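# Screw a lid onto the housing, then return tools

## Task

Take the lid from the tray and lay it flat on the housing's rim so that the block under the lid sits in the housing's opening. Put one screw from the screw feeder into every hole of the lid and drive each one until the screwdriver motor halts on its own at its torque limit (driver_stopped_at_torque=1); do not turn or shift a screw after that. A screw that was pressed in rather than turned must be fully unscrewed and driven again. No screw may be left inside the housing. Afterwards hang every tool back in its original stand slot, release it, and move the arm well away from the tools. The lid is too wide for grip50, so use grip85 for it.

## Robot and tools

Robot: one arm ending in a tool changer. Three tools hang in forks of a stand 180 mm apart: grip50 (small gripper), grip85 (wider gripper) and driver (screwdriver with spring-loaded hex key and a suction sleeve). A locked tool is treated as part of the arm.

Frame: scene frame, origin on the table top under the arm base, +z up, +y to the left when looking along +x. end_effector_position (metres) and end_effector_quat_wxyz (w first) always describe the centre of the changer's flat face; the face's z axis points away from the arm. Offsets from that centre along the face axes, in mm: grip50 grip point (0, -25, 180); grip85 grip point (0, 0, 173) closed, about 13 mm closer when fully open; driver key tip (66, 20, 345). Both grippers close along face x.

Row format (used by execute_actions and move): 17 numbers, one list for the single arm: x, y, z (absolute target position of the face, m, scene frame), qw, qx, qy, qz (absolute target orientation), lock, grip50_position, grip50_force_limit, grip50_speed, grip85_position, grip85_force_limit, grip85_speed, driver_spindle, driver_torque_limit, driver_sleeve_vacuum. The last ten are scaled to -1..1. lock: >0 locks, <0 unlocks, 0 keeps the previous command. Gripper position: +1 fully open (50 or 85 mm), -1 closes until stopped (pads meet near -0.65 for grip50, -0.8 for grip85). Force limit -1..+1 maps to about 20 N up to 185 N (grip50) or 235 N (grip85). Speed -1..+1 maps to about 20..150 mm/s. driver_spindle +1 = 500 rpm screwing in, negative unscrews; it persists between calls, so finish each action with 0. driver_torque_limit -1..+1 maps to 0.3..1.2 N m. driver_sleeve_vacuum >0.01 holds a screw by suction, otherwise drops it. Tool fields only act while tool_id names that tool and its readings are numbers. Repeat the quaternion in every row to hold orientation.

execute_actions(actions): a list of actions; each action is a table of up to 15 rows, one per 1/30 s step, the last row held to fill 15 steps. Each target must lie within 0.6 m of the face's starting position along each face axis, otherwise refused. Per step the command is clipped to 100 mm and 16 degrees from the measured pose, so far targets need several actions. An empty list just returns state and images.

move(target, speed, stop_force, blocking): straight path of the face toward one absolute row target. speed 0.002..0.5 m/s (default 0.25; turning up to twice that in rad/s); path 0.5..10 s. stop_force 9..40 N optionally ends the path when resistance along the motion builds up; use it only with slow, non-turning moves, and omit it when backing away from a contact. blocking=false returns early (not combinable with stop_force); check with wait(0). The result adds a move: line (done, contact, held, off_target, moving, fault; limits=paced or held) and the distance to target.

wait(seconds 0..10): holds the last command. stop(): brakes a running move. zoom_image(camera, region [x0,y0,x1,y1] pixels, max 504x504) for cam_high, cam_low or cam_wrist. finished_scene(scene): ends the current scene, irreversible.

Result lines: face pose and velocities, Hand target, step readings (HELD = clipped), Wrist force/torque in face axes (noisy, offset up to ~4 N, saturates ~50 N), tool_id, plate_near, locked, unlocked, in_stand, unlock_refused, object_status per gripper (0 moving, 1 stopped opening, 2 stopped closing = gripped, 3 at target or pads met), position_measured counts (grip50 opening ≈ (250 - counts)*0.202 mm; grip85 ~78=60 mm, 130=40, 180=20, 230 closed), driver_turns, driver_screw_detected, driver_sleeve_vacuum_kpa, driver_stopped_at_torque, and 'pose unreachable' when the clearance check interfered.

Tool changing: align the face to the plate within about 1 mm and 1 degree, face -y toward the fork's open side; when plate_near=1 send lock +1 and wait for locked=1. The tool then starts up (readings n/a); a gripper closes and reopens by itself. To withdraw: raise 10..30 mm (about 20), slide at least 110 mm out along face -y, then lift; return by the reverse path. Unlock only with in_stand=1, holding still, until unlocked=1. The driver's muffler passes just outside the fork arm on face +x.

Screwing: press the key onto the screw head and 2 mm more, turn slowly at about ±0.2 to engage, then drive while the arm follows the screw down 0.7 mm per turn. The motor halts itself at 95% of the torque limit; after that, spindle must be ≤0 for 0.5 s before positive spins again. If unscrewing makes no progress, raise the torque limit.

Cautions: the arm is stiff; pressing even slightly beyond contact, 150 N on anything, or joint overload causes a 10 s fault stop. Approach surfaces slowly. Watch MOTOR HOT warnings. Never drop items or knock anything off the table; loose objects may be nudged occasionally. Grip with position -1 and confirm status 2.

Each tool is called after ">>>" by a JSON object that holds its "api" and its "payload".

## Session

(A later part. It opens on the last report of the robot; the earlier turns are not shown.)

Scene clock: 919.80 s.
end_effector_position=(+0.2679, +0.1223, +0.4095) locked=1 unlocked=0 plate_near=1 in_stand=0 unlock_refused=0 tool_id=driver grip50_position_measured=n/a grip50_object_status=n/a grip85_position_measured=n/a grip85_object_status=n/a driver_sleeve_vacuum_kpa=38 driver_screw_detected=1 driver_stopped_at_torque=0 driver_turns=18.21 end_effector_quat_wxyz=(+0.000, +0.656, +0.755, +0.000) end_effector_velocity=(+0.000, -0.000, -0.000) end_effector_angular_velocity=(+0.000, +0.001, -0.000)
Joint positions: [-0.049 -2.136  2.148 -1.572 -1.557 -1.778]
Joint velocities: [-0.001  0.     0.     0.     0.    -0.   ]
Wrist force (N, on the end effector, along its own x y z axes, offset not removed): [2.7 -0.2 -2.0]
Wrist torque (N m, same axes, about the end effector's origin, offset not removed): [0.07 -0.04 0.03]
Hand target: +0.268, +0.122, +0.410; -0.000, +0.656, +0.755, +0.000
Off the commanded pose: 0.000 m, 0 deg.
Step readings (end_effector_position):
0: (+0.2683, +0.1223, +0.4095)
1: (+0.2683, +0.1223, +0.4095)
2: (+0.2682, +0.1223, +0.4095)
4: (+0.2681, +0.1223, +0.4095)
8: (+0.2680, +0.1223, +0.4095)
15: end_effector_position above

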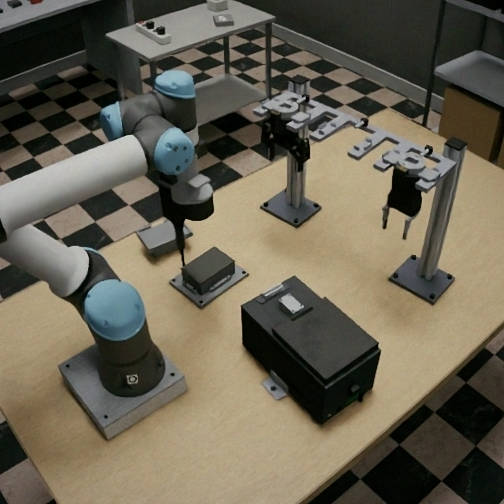

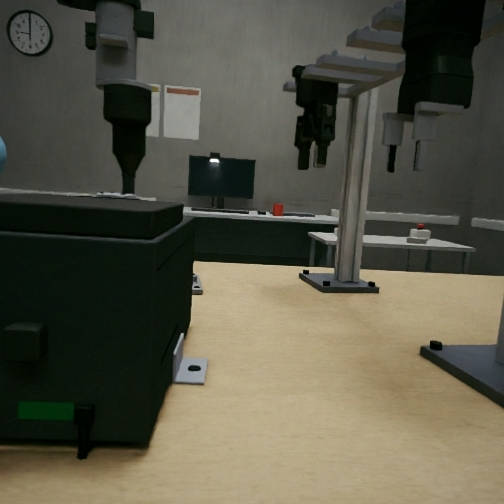

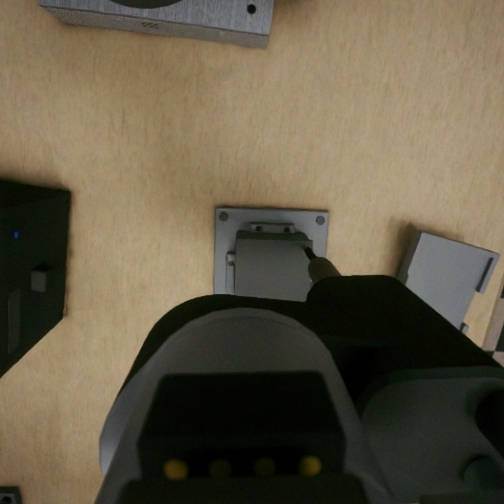

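>>> {"api": "execute_actions", "payload": {"actions": [[[0.26769,0.12250,0.4095,0,0.65606,0.75471,0,0,0,0,0,0,0,0,0,0,1]]]}}

Scene clock: 927.70 s.
end_effector_position=(+0.2677, +0.1225, +0.4095) locked=1 unlocked=0 plate_near=1 in_stand=0 unlock_refused=0 tool_id=driver grip50_position_measured=n/a grip50_object_status=n/a grip85_position_measured=n/a grip85_object_status=n/a driver_sleeve_vacuum_kpa=39 driver_screw_detected=1 driver_stopped_at_torque=0 driver_turns=18.21 end_effector_quat_wxyz=(+0.000, +0.656, +0.755, -0.000) end_effector_velocity=(+0.000, +0.000, +0.000) end_effector_angular_velocity=(+0.000, -0.001, +0.001)
Joint positions: [-0.049 -2.136  2.148 -1.572 -1.557 -1.778]
Joint velocities: [ 0.001 -0.    -0.    -0.001  0.    -0.   ]
Wrist force (N, on the end effector, along its own x y z axes, offset not removed): [-0.1 -4.0 -2.9]
Wrist torque (N m, same axes, about the end effector's origin, offset not removed): [-0.17 0.07 0.01]
Hand target: +0.268, +0.122, +0.410; +0.000, +0.656, +0.755, -0.000
Off the commanded pose: 0.000 m, 0 deg.
Step readings (end_effector_position):
0: (+0.2679, +0.1223, +0.4095)
1: (+0.2679, +0.1223, +0.4095)
2: (+0.2679, +0.1223, +0.4095)
4: (+0.2678, +0.1223, +0.4095)
8: (+0.2677, +0.1224, +0.4095)
15: end_effector_position above

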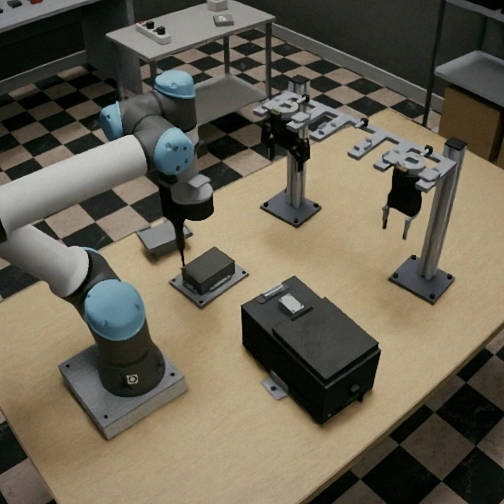

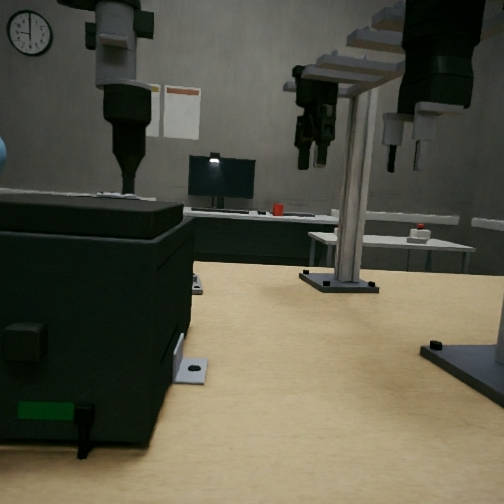

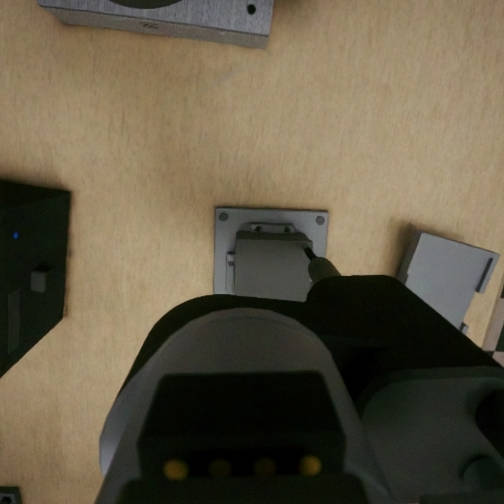

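>>> {"api": "execute_actions", "payload": {"actions": [[[0.26769,0.12250,0.40937,0,0.65606,0.75471,0,0,0,0,0,0,0,0,0.2,0,1],[0.26769,0.12250,0.40923,0,0.65606,0.75471,0,0,0,0,0,0,0,0,0.2,0,1],[0.26769,0.12250,0.4091,0,0.65606,0.75471,0,0,0,0,0,0,0,0,0.2,0,1],[0.26769,0.12250,0.40897,0,0.65606,0.75471,0,0,0,0,0,0,0,0,0.2,0,1],[0.26769,0.12250,0.40883,0,0.65606,0.75471,0,0,0,0,0,0,0,0,0.2,0,1],[0.26769,0.12250,0.4087,0,0.65606,0.75471,0,0,0,0,0,0,0,0,0.2,0,1],[0.26769,0.12250,0.40857,0,0.65606,0.75471,0,0,0,0,0,0,0,0,0.2,0,1],[0.26769,0.12250,0.40843,0,0.65606,0.75471,0,0,0,0,0,0,0,0,0.2,0,1],[0.26769,0.12250,0.4083,0,0.65606,0.75471,0,0,0,0,0,0,0,0,0.2,0,1],[0.26769,0.12250,0.40817,0,0.65606,0.75471,0,0,0,0,0,0,0,0,0.2,0,1],[0.26769,0.12250,0.40803,0,0.65606,0.75471,0,0,0,0,0,0,0,0,0.2,0,1],[0.26769,0.12250,0.4079,0,0.65606,0.75471,0,0,0,0,0,0,0,0,0.2,0,1],[0.26769,0.12250,0.40777,0,0.65606,0.75471,0,0,0,0,0,0,0,0,0.2,0,1],[0.26769,0.12250,0.40763,0,0.65606,0.75471,0,0,0,0,0,0,0,0,0.2,0,1],[0.26769,0.12250,0.4075,0,0.65606,0.75471,0,0,0,0,0,0,0,0,0.2,0,1]],[[0.26769,0.12250,0.40737,0,0.65606,0.75471,0,0,0,0,0,0,0,0,0.2,0,1],[0.26769,0.12250,0.40723,0,0.65606,0.75471,0,0,0,0,0,0,0,0,0.2,0,1],[0.26769,0.12250,0.4071,0,0.65606,0.75471,0,0,0,0,0,0,0,0,0.2,0,1],[0.26769,0.12250,0.40697,0,0.65606,0.75471,0,0,0,0,0,0,0,0,0.2,0,1],[0.26769,0.12250,0.40683,0,0.65606,0.75471,0,0,0,0,0,0,0,0,0.2,0,1],[0.26769,0.12250,0.4067,0,0.65606,0.75471,0,0,0,0,0,0,0,0,0.2,0,1],[0.26769,0.12250,0.40657,0,0.65606,0.75471,0,0,0,0,0,0,0,0,0.2,0,1],[0.26769,0.12250,0.40643,0,0.65606,0.75471,0,0,0,0,0,0,0,0,0.2,0,1],[0.26769,0.12250,0.4063,0,0.65606,0.75471,0,0,0,0,0,0,0,0,0.2,0,1],[0.26769,0.12250,0.40617,0,0.65606,0.75471,0,0,0,0,0,0,0,0,0.2,0,1],[0.26769,0.12250,0.40603,0,0.65606,0.75471,0,0,0,0,0,0,0,0,0.2,0,1],[0.26769,0.12250,0.4059,0,0.65606,0.75471,0,0,0,0,0,0,0,0,0.2,0,1],[0.26769,0.12250,0.40577,0,0.65606,0.75471,0,0,0,0,0,0,0,0,0.2,0,1],[0.26769,0.12250,0.40563,0,0.65606,0.75471,0,0,0,0,0,0,0,0,0.2,0,1],[0.26769,0.12250,0.4055,0,0.65606,0.75471,0,0,0,0,0,0,0,0,0.2,0,1]]]}}

>>> {"api": "move", "payload": {"target": [0.26769,0.12250,0.3985,0,0.65606,0.75471,0,0,0,0,0,0,0,0,0.5,0,1], "speed": 0.003, "stop_force": 12}}

>>> {"api": "execute_actions", "payload": {"actions": [[[0.26769,0.12250,0.3985,0,0.65606,0.75471,0,0,0,0,0,0,0,0,0.5,0,1],[0.26769,0.12250,0.3985,0,0.65606,0.75471,0,0,0,0,0,0,0,0,0.5,0,1],[0.26769,0.12250,0.3985,0,0.65606,0.75471,0,0,0,0,0,0,0,0,0.5,0,1],[0.26769,0.12250,0.3985,0,0.65606,0.75471,0,0,0,0,0,0,0,0,0.5,0,1],[0.26769,0.12250,0.3985,0,0.65606,0.75471,0,0,0,0,0,0,0,0,0.5,0,1],[0.26769,0.12250,0.3985,0,0.65606,0.75471,0,0,0,0,0,0,0,0,0.5,0,1],[0.26769,0.12250,0.3985,0,0.65606,0.75471,0,0,0,0,0,0,0,0,0.5,0,1],[0.26769,0.12250,0.3985,0,0.65606,0.75471,0,0,0,0,0,0,0,0,0.5,0,1],[0.26769,0.12250,0.3985,0,0.65606,0.75471,0,0,0,0,0,0,0,0,0.5,0,1],[0.26769,0.12250,0.3985,0,0.65606,0.75471,0,0,0,0,0,0,0,0,0.5,0,1],[0.26769,0.12250,0.3985,0,0.65606,0.75471,0,0,0,0,0,0,0,0,0.5,0,1],[0.26769,0.12250,0.3985,0,0.65606,0.75471,0,0,0,0,0,0,0,0,0.5,0,1],[0.26769,0.12250,0.3985,0,0.65606,0.75471,0,0,0,0,0,0,0,0,0,0,1]]]}}

>>> {"api": "zoom_image", "payload": {"camera": "cam_wrist", "region": [285,230,325,270]}}

Scene clock: 957.10 s.
end_effector_position=(+0.2677, +0.1225, +0.4061) locked=1 unlocked=0 plate_near=1 in_stand=0 unlock_refused=0 tool_id=driver grip50_position_measured=n/a grip50_object_status=n/a grip85_position_measured=n/a grip85_object_status=n/a driver_sleeve_vacuum_kpa=40 driver_screw_detected=1 driver_stopped_at_torque=0 driver_turns=19.82 end_effector_quat_wxyz=(+0.000, +0.656, +0.755, +0.000) end_effector_velocity=(-0.000, +0.000, -0.004) end_effector_angular_velocity=(-0.001, -0.001, +0.001)
Joint positions: [-0.048 -2.136  2.157 -1.581 -1.557 -1.777]
Joint velocities: [ 0.001 -0.     0.009 -0.01  -0.001 -0.   ]
Wrist force (N, on the end effector, along its own x y z axes, offset not removed): [0.1 -0.4 1.4]
Wrist torque (N m, same axes, about the end effector's origin, offset not removed): [-0.17 0.22 0.05]
Hand target: +0.268, +0.123, +0.406; -0.000, +0.656, +0.755, -0.000
Off the commanded pose: 0.001 m, 0 deg.
Step readings (end_effector_position; steps 1 to 15: 1st action; 16 to 30: 2nd action):
0: (+0.2677, +0.1225, +0.4095)
1: (+0.2677, +0.1225, +0.4095)
2: (+0.2677, +0.1225, +0.4095)
4: (+0.2676, +0.1225, +0.4093)
8: (+0.2677, +0.1225, +0.4089)
15: (+0.2677, +0.1225, +0.4080)
16: (+0.2677, +0.1225, +0.4079)
17: (+0.2677, +0.1225, +0.4078)
19: (+0.2677, +0.1225, +0.4075)
23: (+0.2677, +0.1225, +0.4070)
30: end_effector_position above

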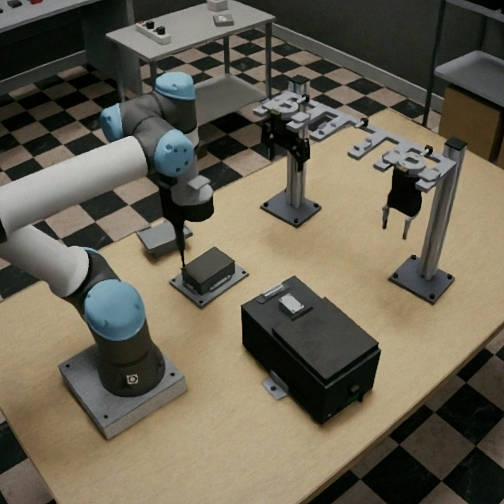

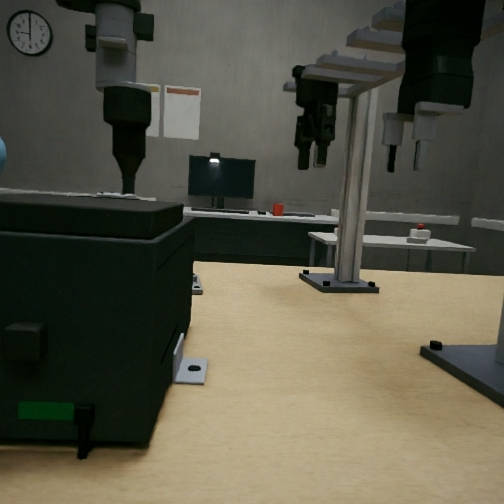

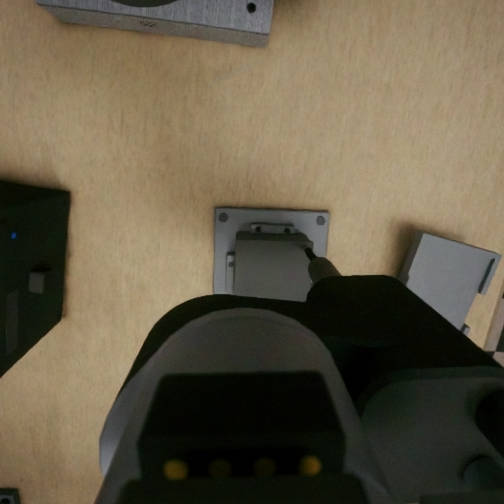

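Scene clock: 959.83 s.
end_effector_position=(+0.2677, +0.1225, +0.3985) locked=1 unlocked=0 plate_near=1 in_stand=0 unlock_refused=0 tool_id=driver grip50_position_measured=n/a grip50_object_status=n/a grip85_position_measured=n/a grip85_object_status=n/a driver_sleeve_vacuum_kpa=40 driver_screw_detected=1 driver_stopped_at_torque=1 driver_turns=26.19 end_effector_quat_wxyz=(-0.000, +0.656, +0.755, +0.000) end_effector_velocity=(-0.000, -0.000, -0.001) end_effector_angular_velocity=(-0.000, -0.000, +0.000)
Joint positions: [-0.048 -2.136  2.176 -1.601 -1.557 -1.777]
Joint velocities: [-0.    -0.     0.002 -0.001 -0.    -0.   ]
Wrist force (N, on the end effector, along its own x y z axes, offset not removed): [3.6 -1.5 -7.5]
Wrist torque (N m, same axes, about the end effector's origin, offset not removed): [-0.08 0.36 0.27]
Hand target: +0.268, +0.123, +0.399; -0.000, +0.656, +0.755, -0.000
Off the commanded pose: 0.000 m, 0 deg.
move: done

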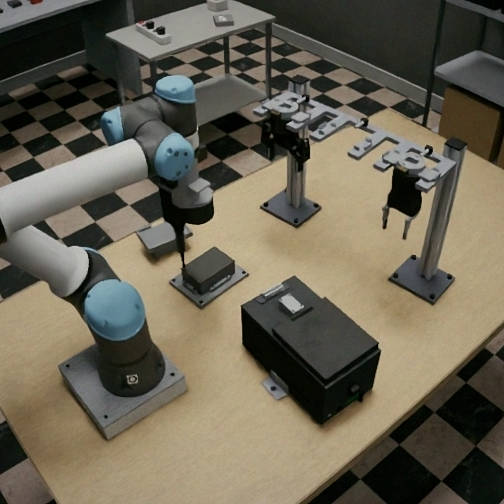

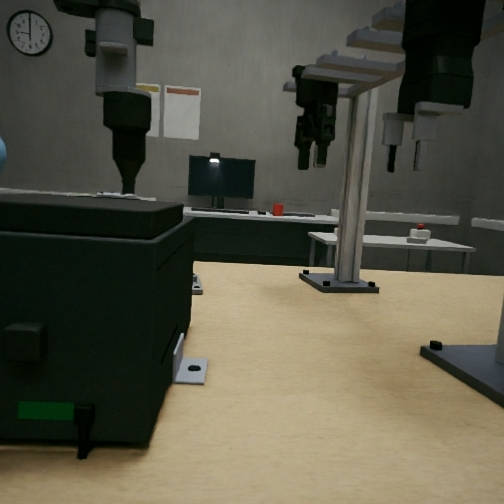

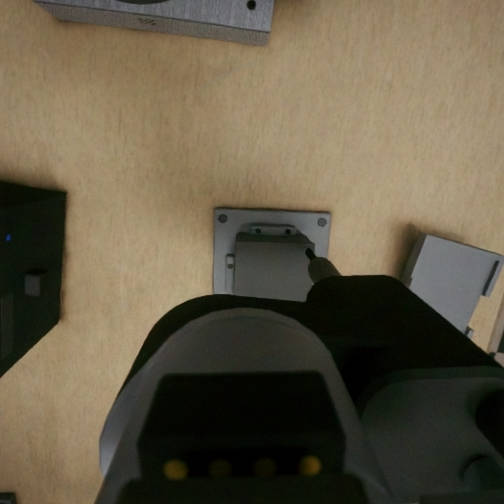

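Scene clock: 960.33 s.
end_effector_position=(+0.2677, +0.1225, +0.3985) locked=1 unlocked=0 plate_near=1 in_stand=0 unlock_refused=0 tool_id=driver grip50_position_measured=n/a grip50_object_status=n/a grip85_position_measured=n/a grip85_object_status=n/a driver_sleeve_vacuum_kpa=40 driver_screw_detected=1 driver_stopped_at_torque=1 driver_turns=26.19 end_effector_quat_wxyz=(-0.000, +0.656, +0.755, -0.000) end_effector_velocity=(-0.000, -0.000, +0.000) end_effector_angular_velocity=(-0.000, -0.000, -0.000)
Joint positions: [-0.048 -2.136  2.176 -1.601 -1.557 -1.777]
Joint velocities: [ 0. -0.  0.  0. -0.  0.]
Wrist force (N, on the end effector, along its own x y z axes, offset not removed): [4.2 0.1 -3.4]
Wrist torque (N m, same axes, about the end effector's origin, offset not removed): [-0.17 0.38 -0.05]
Hand target: +0.268, +0.123, +0.398; -0.000, +0.656, +0.755, -0.000
Off the commanded pose: 0.000 m, 0 deg.
Step readings (end_effector_position):
0: (+0.2677, +0.1225, +0.3985)
1: (+0.2677, +0.1225, +0.3985)
2: (+0.2677, +0.1225, +0.3985)
4: (+0.2677, +0.1225, +0.3985)
8: (+0.2677, +0.1225, +0.3985)
15: end_effector_position above

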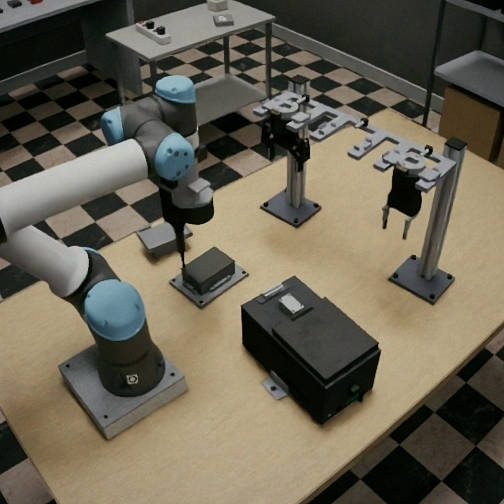

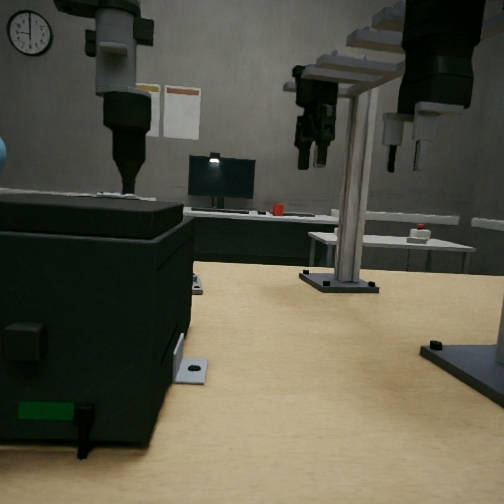

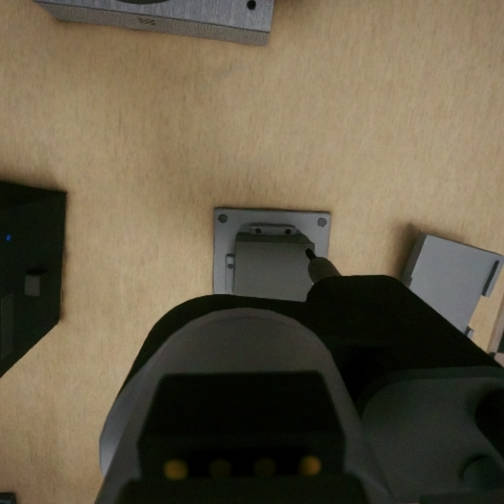

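Region (285, 230, 325, 270) of cam_wrist's 504x504 image, scaled by 12.600, with more detail than that image has.

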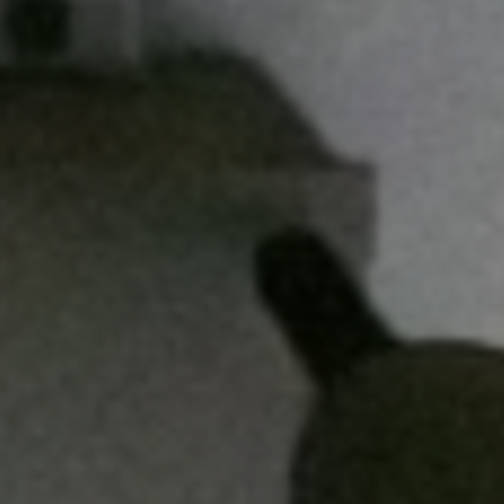

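>>> {"api": "move", "payload": {"target": [0.26769,0.12250,0.425,0,0.65606,0.75471,0,0,0,0,0,0,0,0,0,0,0], "speed": 0.03}}

>>> {"api": "zoom_image", "payload": {"camera": "cam_wrist", "region": [285,230,325,270]}}

>>> {"api": "zoom_image", "payload": {"camera": "cam_high", "region": [150,220,250,310]}}

>>> {"api": "move", "payload": {"target": [0.3249,-0.1621,0.530,0,0.65606,0.75471,0,0,0,0,0,0,0,0,0,0,0], "speed": 0.15}}

>>> {"api": "zoom_image", "payload": {"camera": "cam_wrist", "region": [285,230,325,270]}}

Scene clock: 974.57 s.
end_effector_position=(+0.2677, +0.1225, +0.4249) locked=1 unlocked=0 plate_near=1 in_stand=0 unlock_refused=0 tool_id=driver grip50_position_measured=n/a grip50_object_status=n/a grip85_position_measured=n/a grip85_object_status=n/a driver_sleeve_vacuum_kpa=0 driver_screw_detected=0 driver_stopped_at_torque=1 driver_turns=26.19 end_effector_quat_wxyz=(+0.000, +0.656, +0.755, -0.000) end_effector_velocity=(+0.000, +0.000, +0.002) end_effector_angular_velocity=(+0.001, -0.000, +0.001)
Joint positions: [-0.049 -2.136  2.109 -1.533 -1.558 -1.778]
Joint velocities: [-0.     0.001 -0.006  0.004  0.001 -0.001]
Wrist force (N, on the end effector, along its own x y z axes, offset not removed): [-2.0 -3.8 -0.1]
Wrist torque (N m, same axes, about the end effector's origin, offset not removed): [-0.19 0.12 0.21]
Hand target: +0.268, +0.122, +0.425; +0.000, +0.656, +0.755, +0.000
Off the commanded pose: 0.000 m, 0 deg.
move: done

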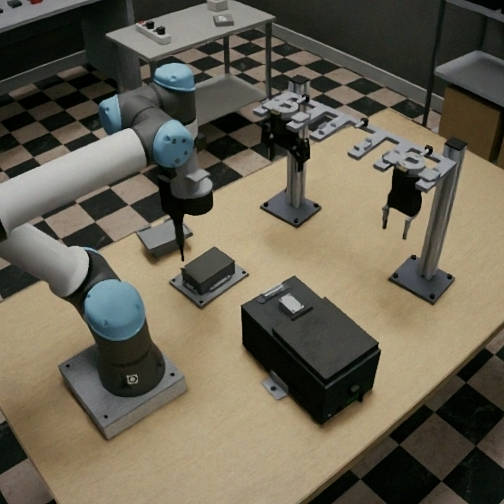

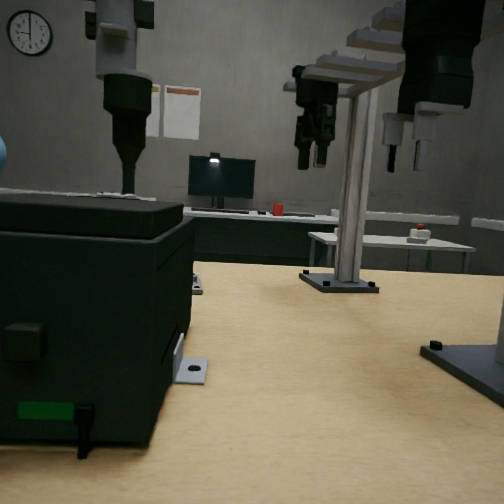

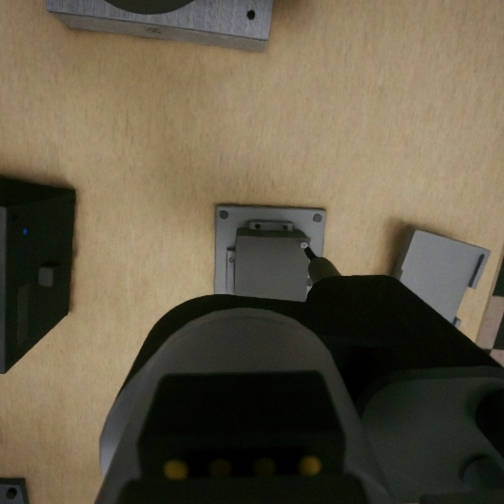

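Region (285, 230, 325, 270) of cam_wrist's 504x504 image, scaled by 12.600, with more detail than that image has.

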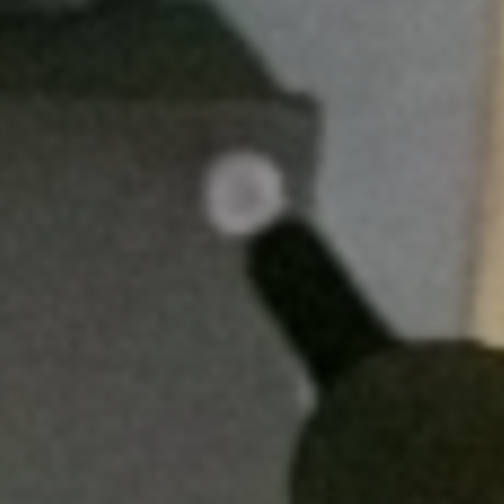

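Region (150, 220, 250, 310) of cam_high's 504x504 image, scaled by 5.040, with more detail than that image has; it fills the top 454 rows of this view, and the rest is white.

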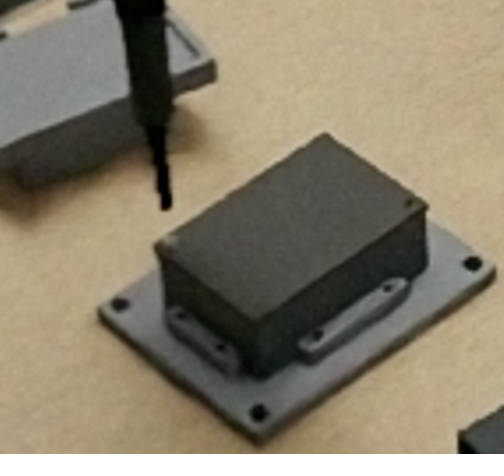

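Scene clock: 977.13 s.
end_effector_position=(+0.3254, -0.1622, +0.5298) locked=1 unlocked=0 plate_near=1 in_stand=0 unlock_refused=0 tool_id=driver grip50_position_measured=n/a grip50_object_status=n/a grip85_position_measured=n/a grip85_object_status=n/a driver_sleeve_vacuum_kpa=0 driver_screw_detected=0 driver_stopped_at_torque=1 driver_turns=26.19 end_effector_quat_wxyz=(+0.000, +0.656, +0.755, +0.001) end_effector_velocity=(+0.001, -0.001, +0.001) end_effector_angular_velocity=(-0.000, +0.000, +0.002)
Joint positions: [-0.825 -1.901  1.725 -1.379 -1.566 -2.554]
Joint velocities: [-0.001  0.004 -0.004  0.001 -0.    -0.002]
Wrist force (N, on the end effector, along its own x y z axes, offset not removed): [1.9 -3.2 1.7]
Wrist torque (N m, same axes, about the end effector's origin, offset not removed): [-0.15 -0.10 0.09]
Hand target: +0.325, -0.162, +0.530; +0.000, +0.656, +0.755, +0.001
Off the commanded pose: 0.001 m, 0 deg.
move: done

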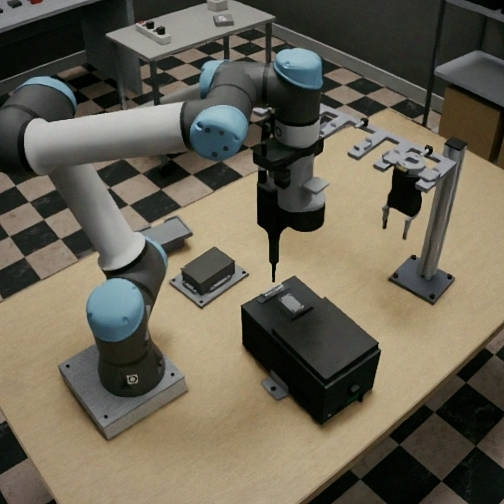

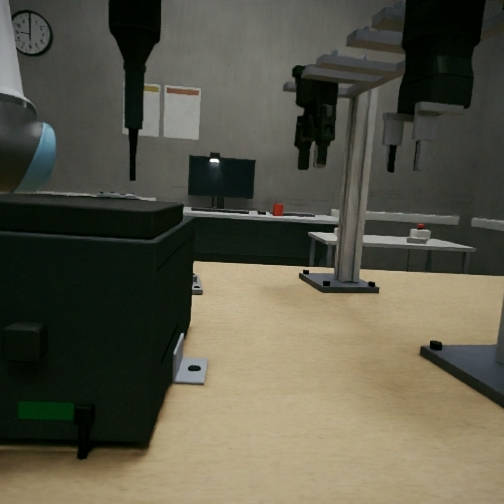

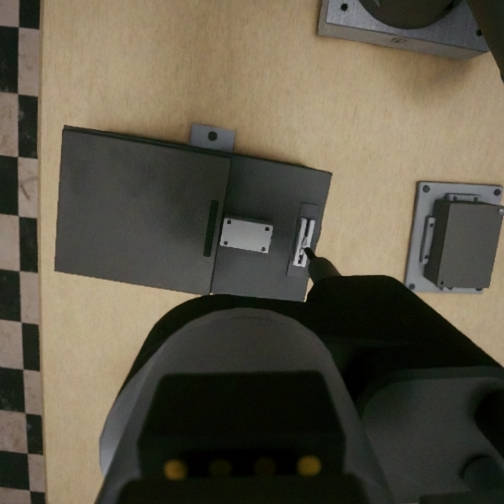

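Region (285, 230, 325, 270) of cam_wrist's 504x504 image, scaled by 12.600, with more detail than that image has.

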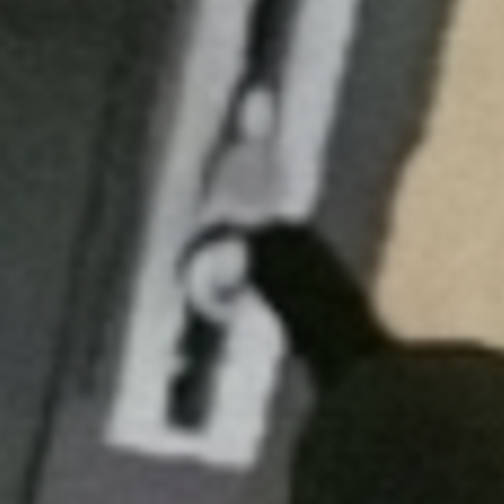

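>>> {"api": "move", "payload": {"target": [0.3249,-0.1621,0.524,0,0.65606,0.75471,0,0,0,0,0,0,0,0,0,0,1], "speed": 0.02}}

>>> {"api": "wait", "payload": {"seconds": 0.3}}

>>> {"api": "zoom_image", "payload": {"camera": "cam_wrist", "region": [285,230,325,270]}}

Scene clock: 984.07 s.
end_effector_position=(+0.3249, -0.1621, +0.5242) locked=1 unlocked=0 plate_near=1 in_stand=0 unlock_refused=0 tool_id=driver grip50_position_measured=n/a grip50_object_status=n/a grip85_position_measured=n/a grip85_object_status=n/a driver_sleeve_vacuum_kpa=14 driver_screw_detected=0 driver_stopped_at_torque=1 driver_turns=26.19 end_effector_quat_wxyz=(+0.000, +0.656, +0.755, +0.000) end_effector_velocity=(-0.000, +0.001, -0.002) end_effector_angular_velocity=(-0.000, +0.001, +0.002)
Joint positions: [-0.825 -1.904  1.742 -1.392 -1.568 -2.554]
Joint velocities: [ 0.002 -0.001  0.006 -0.004 -0.001 -0.001]
Wrist force (N, on the end effector, along its own x y z axes, offset not removed): [-0.3 -3.5 0.6]
Wrist torque (N m, same axes, about the end effector's origin, offset not removed): [-0.06 0.10 0.11]
Hand target: +0.325, -0.162, +0.524; -0.000, +0.656, +0.755, +0.000
Off the commanded pose: 0.000 m, 0 deg.
move: done

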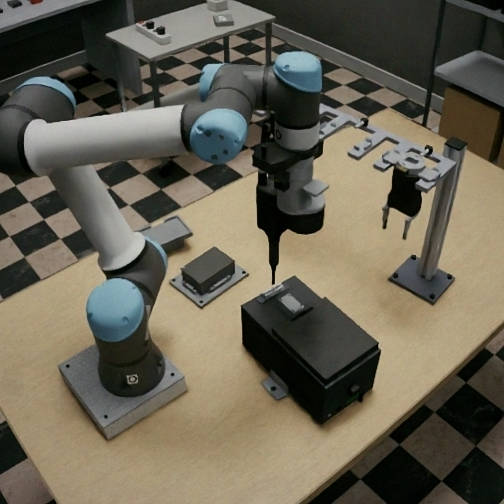

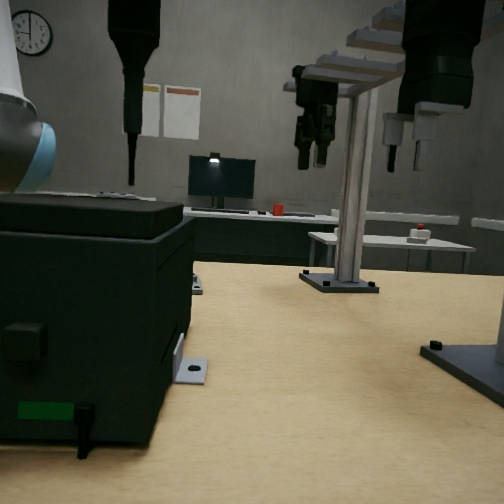

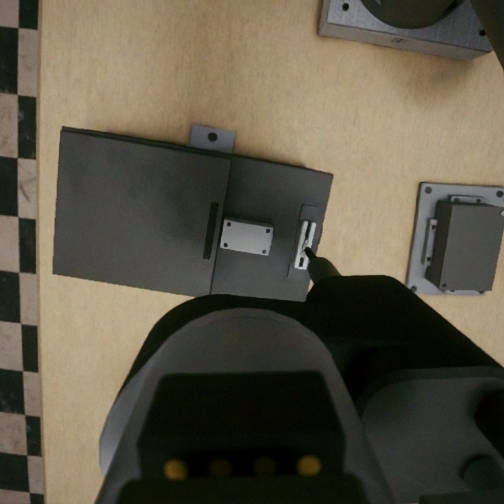

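Scene clock: 984.37 s.
end_effector_position=(+0.3249, -0.1621, +0.5240) locked=1 unlocked=0 plate_near=1 in_stand=0 unlock_refused=0 tool_id=driver grip50_position_measured=n/a grip50_object_status=n/a grip85_position_measured=n/a grip85_object_status=n/a driver_sleeve_vacuum_kpa=14 driver_screw_detected=0 driver_stopped_at_torque=1 driver_turns=26.19 end_effector_quat_wxyz=(+0.000, +0.656, +0.755, +0.000) end_effector_velocity=(-0.000, -0.000, -0.000) end_effector_angular_velocity=(-0.000, -0.000, -0.001)
Joint positions: [-0.825 -1.904  1.742 -1.392 -1.568 -2.554]
Joint velocities: [-0.001 -0.     0.    -0.     0.     0.   ]
Wrist force (N, on the end effector, along its own x y z axes, offset not removed): [1.8 -0.1 1.7]
Wrist torque (N m, same axes, about the end effector's origin, offset not removed): [0.09 -0.15 -0.05]
Hand target: +0.325, -0.162, +0.524; -0.000, +0.656, +0.755, +0.000
Off the commanded pose: 0.000 m, 0 deg.
wait: 0.30 s; at rest by 0.17 s

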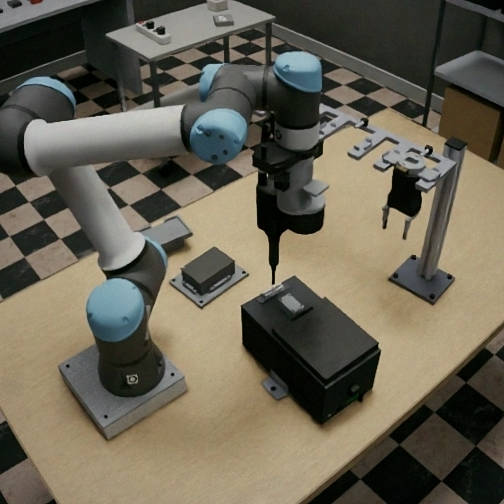

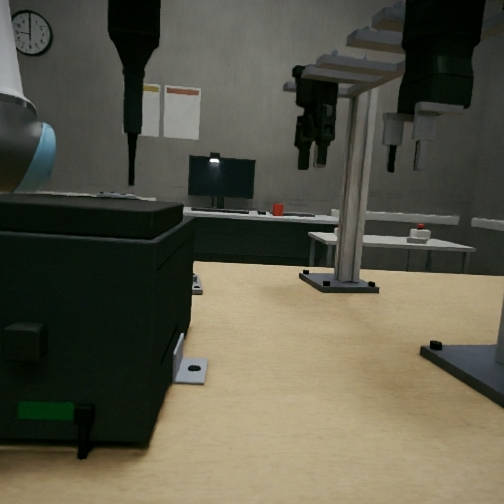

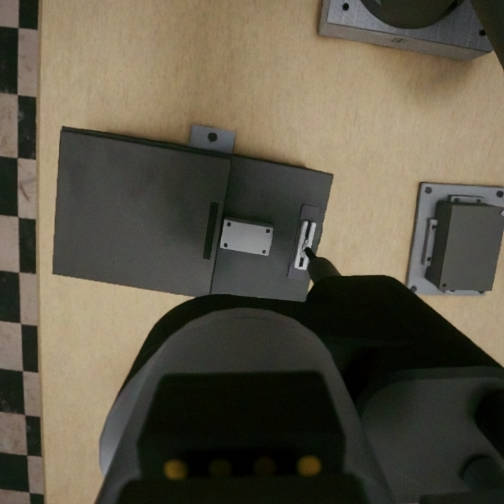

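Region (285, 230, 325, 270) of cam_wrist's 504x504 image, scaled by 12.600, with more detail than that image has.

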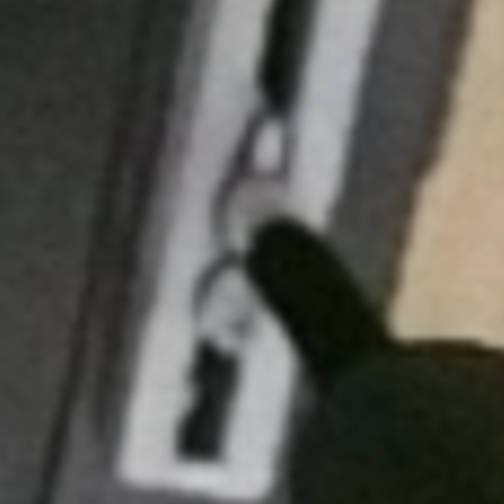

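>>> {"api": "execute_actions", "payload": {"actions": [[[0.3249,-0.1621,0.5234,0,0.65606,0.75471,0,0,0,0,0,0,0,0,0,0,1],[0.3249,-0.1621,0.5228,0,0.65606,0.75471,0,0,0,0,0,0,0,0,0,0,1],[0.3249,-0.1621,0.5222,0,0.65606,0.75471,0,0,0,0,0,0,0,0,0,0,1],[0.3249,-0.1621,0.5216,0,0.65606,0.75471,0,0,0,0,0,0,0,0,0,0,1],[0.3249,-0.1621,0.5210,0,0.65606,0.75471,0,0,0,0,0,0,0,0,0,0,1],[0.3249,-0.1621,0.5204,0,0.65606,0.75471,0,0,0,0,0,0,0,0,0,0,1],[0.3249,-0.1621,0.5198,0,0.65606,0.75471,0,0,0,0,0,0,0,0,0,0,1],[0.3249,-0.1621,0.5192,0,0.65606,0.75471,0,0,0,0,0,0,0,0,0,0,1],[0.3249,-0.1621,0.5186,0,0.65606,0.75471,0,0,0,0,0,0,0,0,0,0,1],[0.3249,-0.1621,0.5180,0,0.65606,0.75471,0,0,0,0,0,0,0,0,0,0,1],[0.3249,-0.1621,0.5174,0,0.65606,0.75471,0,0,0,0,0,0,0,0,0,0,1],[0.3249,-0.1621,0.5168,0,0.65606,0.75471,0,0,0,0,0,0,0,0,0,0,1],[0.3249,-0.1621,0.5162,0,0.65606,0.75471,0,0,0,0,0,0,0,0,0,0,1],[0.3249,-0.1621,0.5156,0,0.65606,0.75471,0,0,0,0,0,0,0,0,0,0,1],[0.3249,-0.1621,0.5150,0,0.65606,0.75471,0,0,0,0,0,0,0,0,0,0,1]],[[0.3249,-0.1621,0.5147,0,0.65606,0.75471,0,0,0,0,0,0,0,0,0,0,1],[0.3249,-0.1621,0.5144,0,0.65606,0.75471,0,0,0,0,0,0,0,0,0,0,1],[0.3249,-0.1621,0.5141,0,0.65606,0.75471,0,0,0,0,0,0,0,0,0,0,1],[0.3249,-0.1621,0.5138,0,0.65606,0.75471,0,0,0,0,0,0,0,0,0,0,1],[0.3249,-0.1621,0.5135,0,0.65606,0.75471,0,0,0,0,0,0,0,0,0,0,1],[0.3249,-0.1621,0.5132,0,0.65606,0.75471,0,0,0,0,0,0,0,0,0,0,1],[0.3249,-0.1621,0.5129,0,0.65606,0.75471,0,0,0,0,0,0,0,0,0,0,1],[0.3249,-0.1621,0.5126,0,0.65606,0.75471,0,0,0,0,0,0,0,0,0,0,1],[0.3249,-0.1621,0.5123,0,0.65606,0.75471,0,0,0,0,0,0,0,0,0,0,1],[0.3249,-0.1621,0.5120,0,0.65606,0.75471,0,0,0,0,0,0,0,0,0,0,1],[0.3249,-0.1621,0.5117,0,0.65606,0.75471,0,0,0,0,0,0,0,0,0,0,1],[0.3249,-0.1621,0.5114,0,0.65606,0.75471,0,0,0,0,0,0,0,0,0,0,1],[0.3249,-0.1621,0.5111,0,0.65606,0.75471,0,0,0,0,0,0,0,0,0,0,1],[0.3249,-0.1621,0.5108,0,0.65606,0.75471,0,0,0,0,0,0,0,0,0,0,1],[0.3249,-0.1621,0.5105,0,0.65606,0.75471,0,0,0,0,0,0,0,0,0,0,1]],[[0.3249,-0.1621,0.5103,0,0.65606,0.75471,0,0,0,0,0,0,0,0,0.15,0,1],[0.3249,-0.1621,0.5101,0,0.65606,0.75471,0,0,0,0,0,0,0,0,0.15,0,1],[0.3249,-0.1621,0.5099,0,0.65606,0.75471,0,0,0,0,0,0,0,0,0.15,0,1],[0.3249,-0.1621,0.5097,0,0.65606,0.75471,0,0,0,0,0,0,0,0,0.15,0,1],[0.3249,-0.1621,0.5095,0,0.65606,0.75471,0,0,0,0,0,0,0,0,0.15,0,1]],[[0.3249,-0.1621,0.5095,0,0.65606,0.75471,0,0,0,0,0,0,0,0,0.15,0,1],[0.3249,-0.1621,0.5095,0,0.65606,0.75471,0,0,0,0,0,0,0,0,0.15,0,1],[0.3249,-0.1621,0.5095,0,0.65606,0.75471,0,0,0,0,0,0,0,0,0.15,0,1],[0.3249,-0.1621,0.5095,0,0.65606,0.75471,0,0,0,0,0,0,0,0,0.15,0,1],[0.3249,-0.1621,0.5095,0,0.65606,0.75471,0,0,0,0,0,0,0,0,0.15,0,1],[0.3249,-0.1621,0.5095,0,0.65606,0.75471,0,0,0,0,0,0,0,0,0,0,1]]]}}

Scene clock: 1008.63 s.
end_effector_position=(+0.3249, -0.1621, +0.5095) locked=1 unlocked=0 plate_near=1 in_stand=0 unlock_refused=0 tool_id=driver grip50_position_measured=n/a grip50_object_status=n/a grip85_position_measured=n/a grip85_object_status=n/a driver_sleeve_vacuum_kpa=40 driver_screw_detected=1 driver_stopped_at_torque=0 driver_turns=27.00 end_effector_quat_wxyz=(+0.000, +0.656, +0.755, -0.000) end_effector_velocity=(+0.000, -0.000, +0.000) end_effector_angular_velocity=(-0.000, +0.000, -0.000)
Joint positions: [-0.824 -1.91   1.783 -1.427 -1.568 -2.554]
Joint velocities: [ 0.  0. -0.  0. -0.  0.]
Wrist force (N, on the end effector, along its own x y z axes, offset not removed): [0.6 -4.7 -3.3]
Wrist torque (N m, same axes, about the end effector's origin, offset not removed): [-0.19 0.48 0.30]
Hand target: +0.325, -0.162, +0.509; +0.000, +0.656, +0.755, -0.000
Off the commanded pose: 0.000 m, 0 deg.
Step readings (end_effector_position; steps 1 to 15: 1st action; 16 to 30: 2nd action; 31 to 45: 3rd action; 46 to 60: 4th action):
0: (+0.3249, -0.1621, +0.5240)
1: (+0.3249, -0.1621, +0.5240)
2: (+0.3249, -0.1621, +0.5239)
4: (+0.3249, -0.1621, +0.5233)
8: (+0.3249, -0.1621, +0.5214)
15: (+0.3249, -0.1621, +0.5173)
16: (+0.3249, -0.1621, +0.5167)
17: (+0.3249, -0.1621, +0.5162)
19: (+0.3249, -0.1621, +0.5153)
23: (+0.3249, -0.1621, +0.5138)
30: (+0.3249, -0.1621, +0.5117)
31: (+0.3249, -0.1621, +0.5114)
32: (+0.3249, -0.1621, +0.5111)
34: (+0.3249, -0.1621, +0.5106)
38: (+0.3249, -0.1621, +0.5098)
45: (+0.3249, -0.1621, +0.5095)
46: (+0.3249, -0.1621, +0.5095)
47: (+0.3249, -0.1621, +0.5095)
49: (+0.3249, -0.1621, +0.5095)
53: (+0.3249, -0.1621, +0.5095)
60: end_effector_position above

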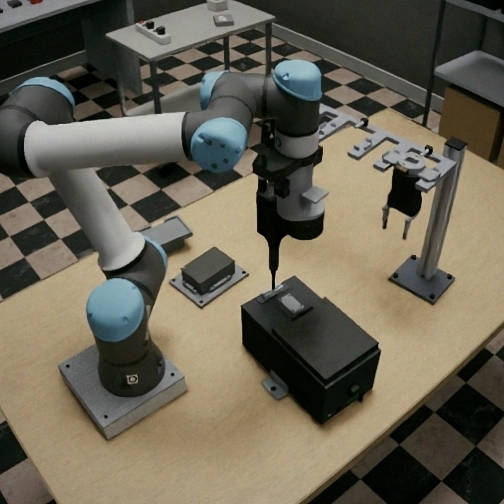

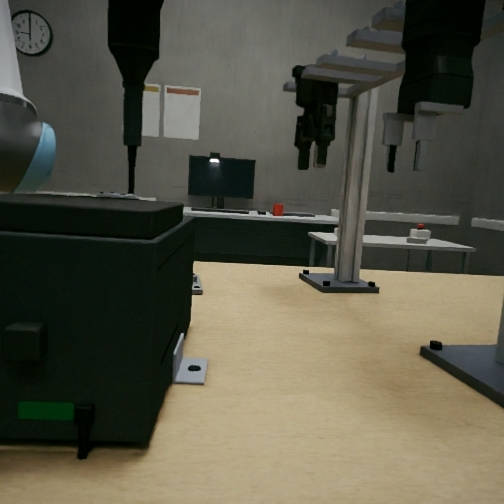

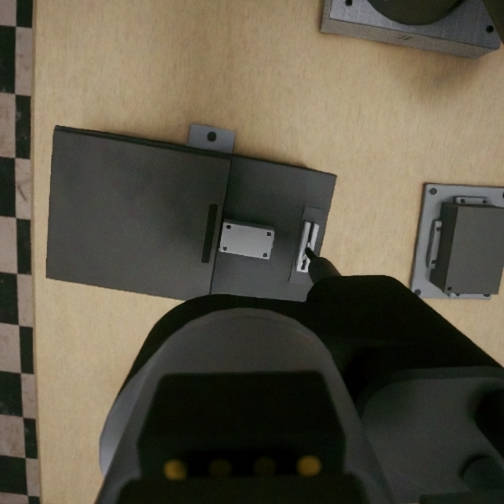

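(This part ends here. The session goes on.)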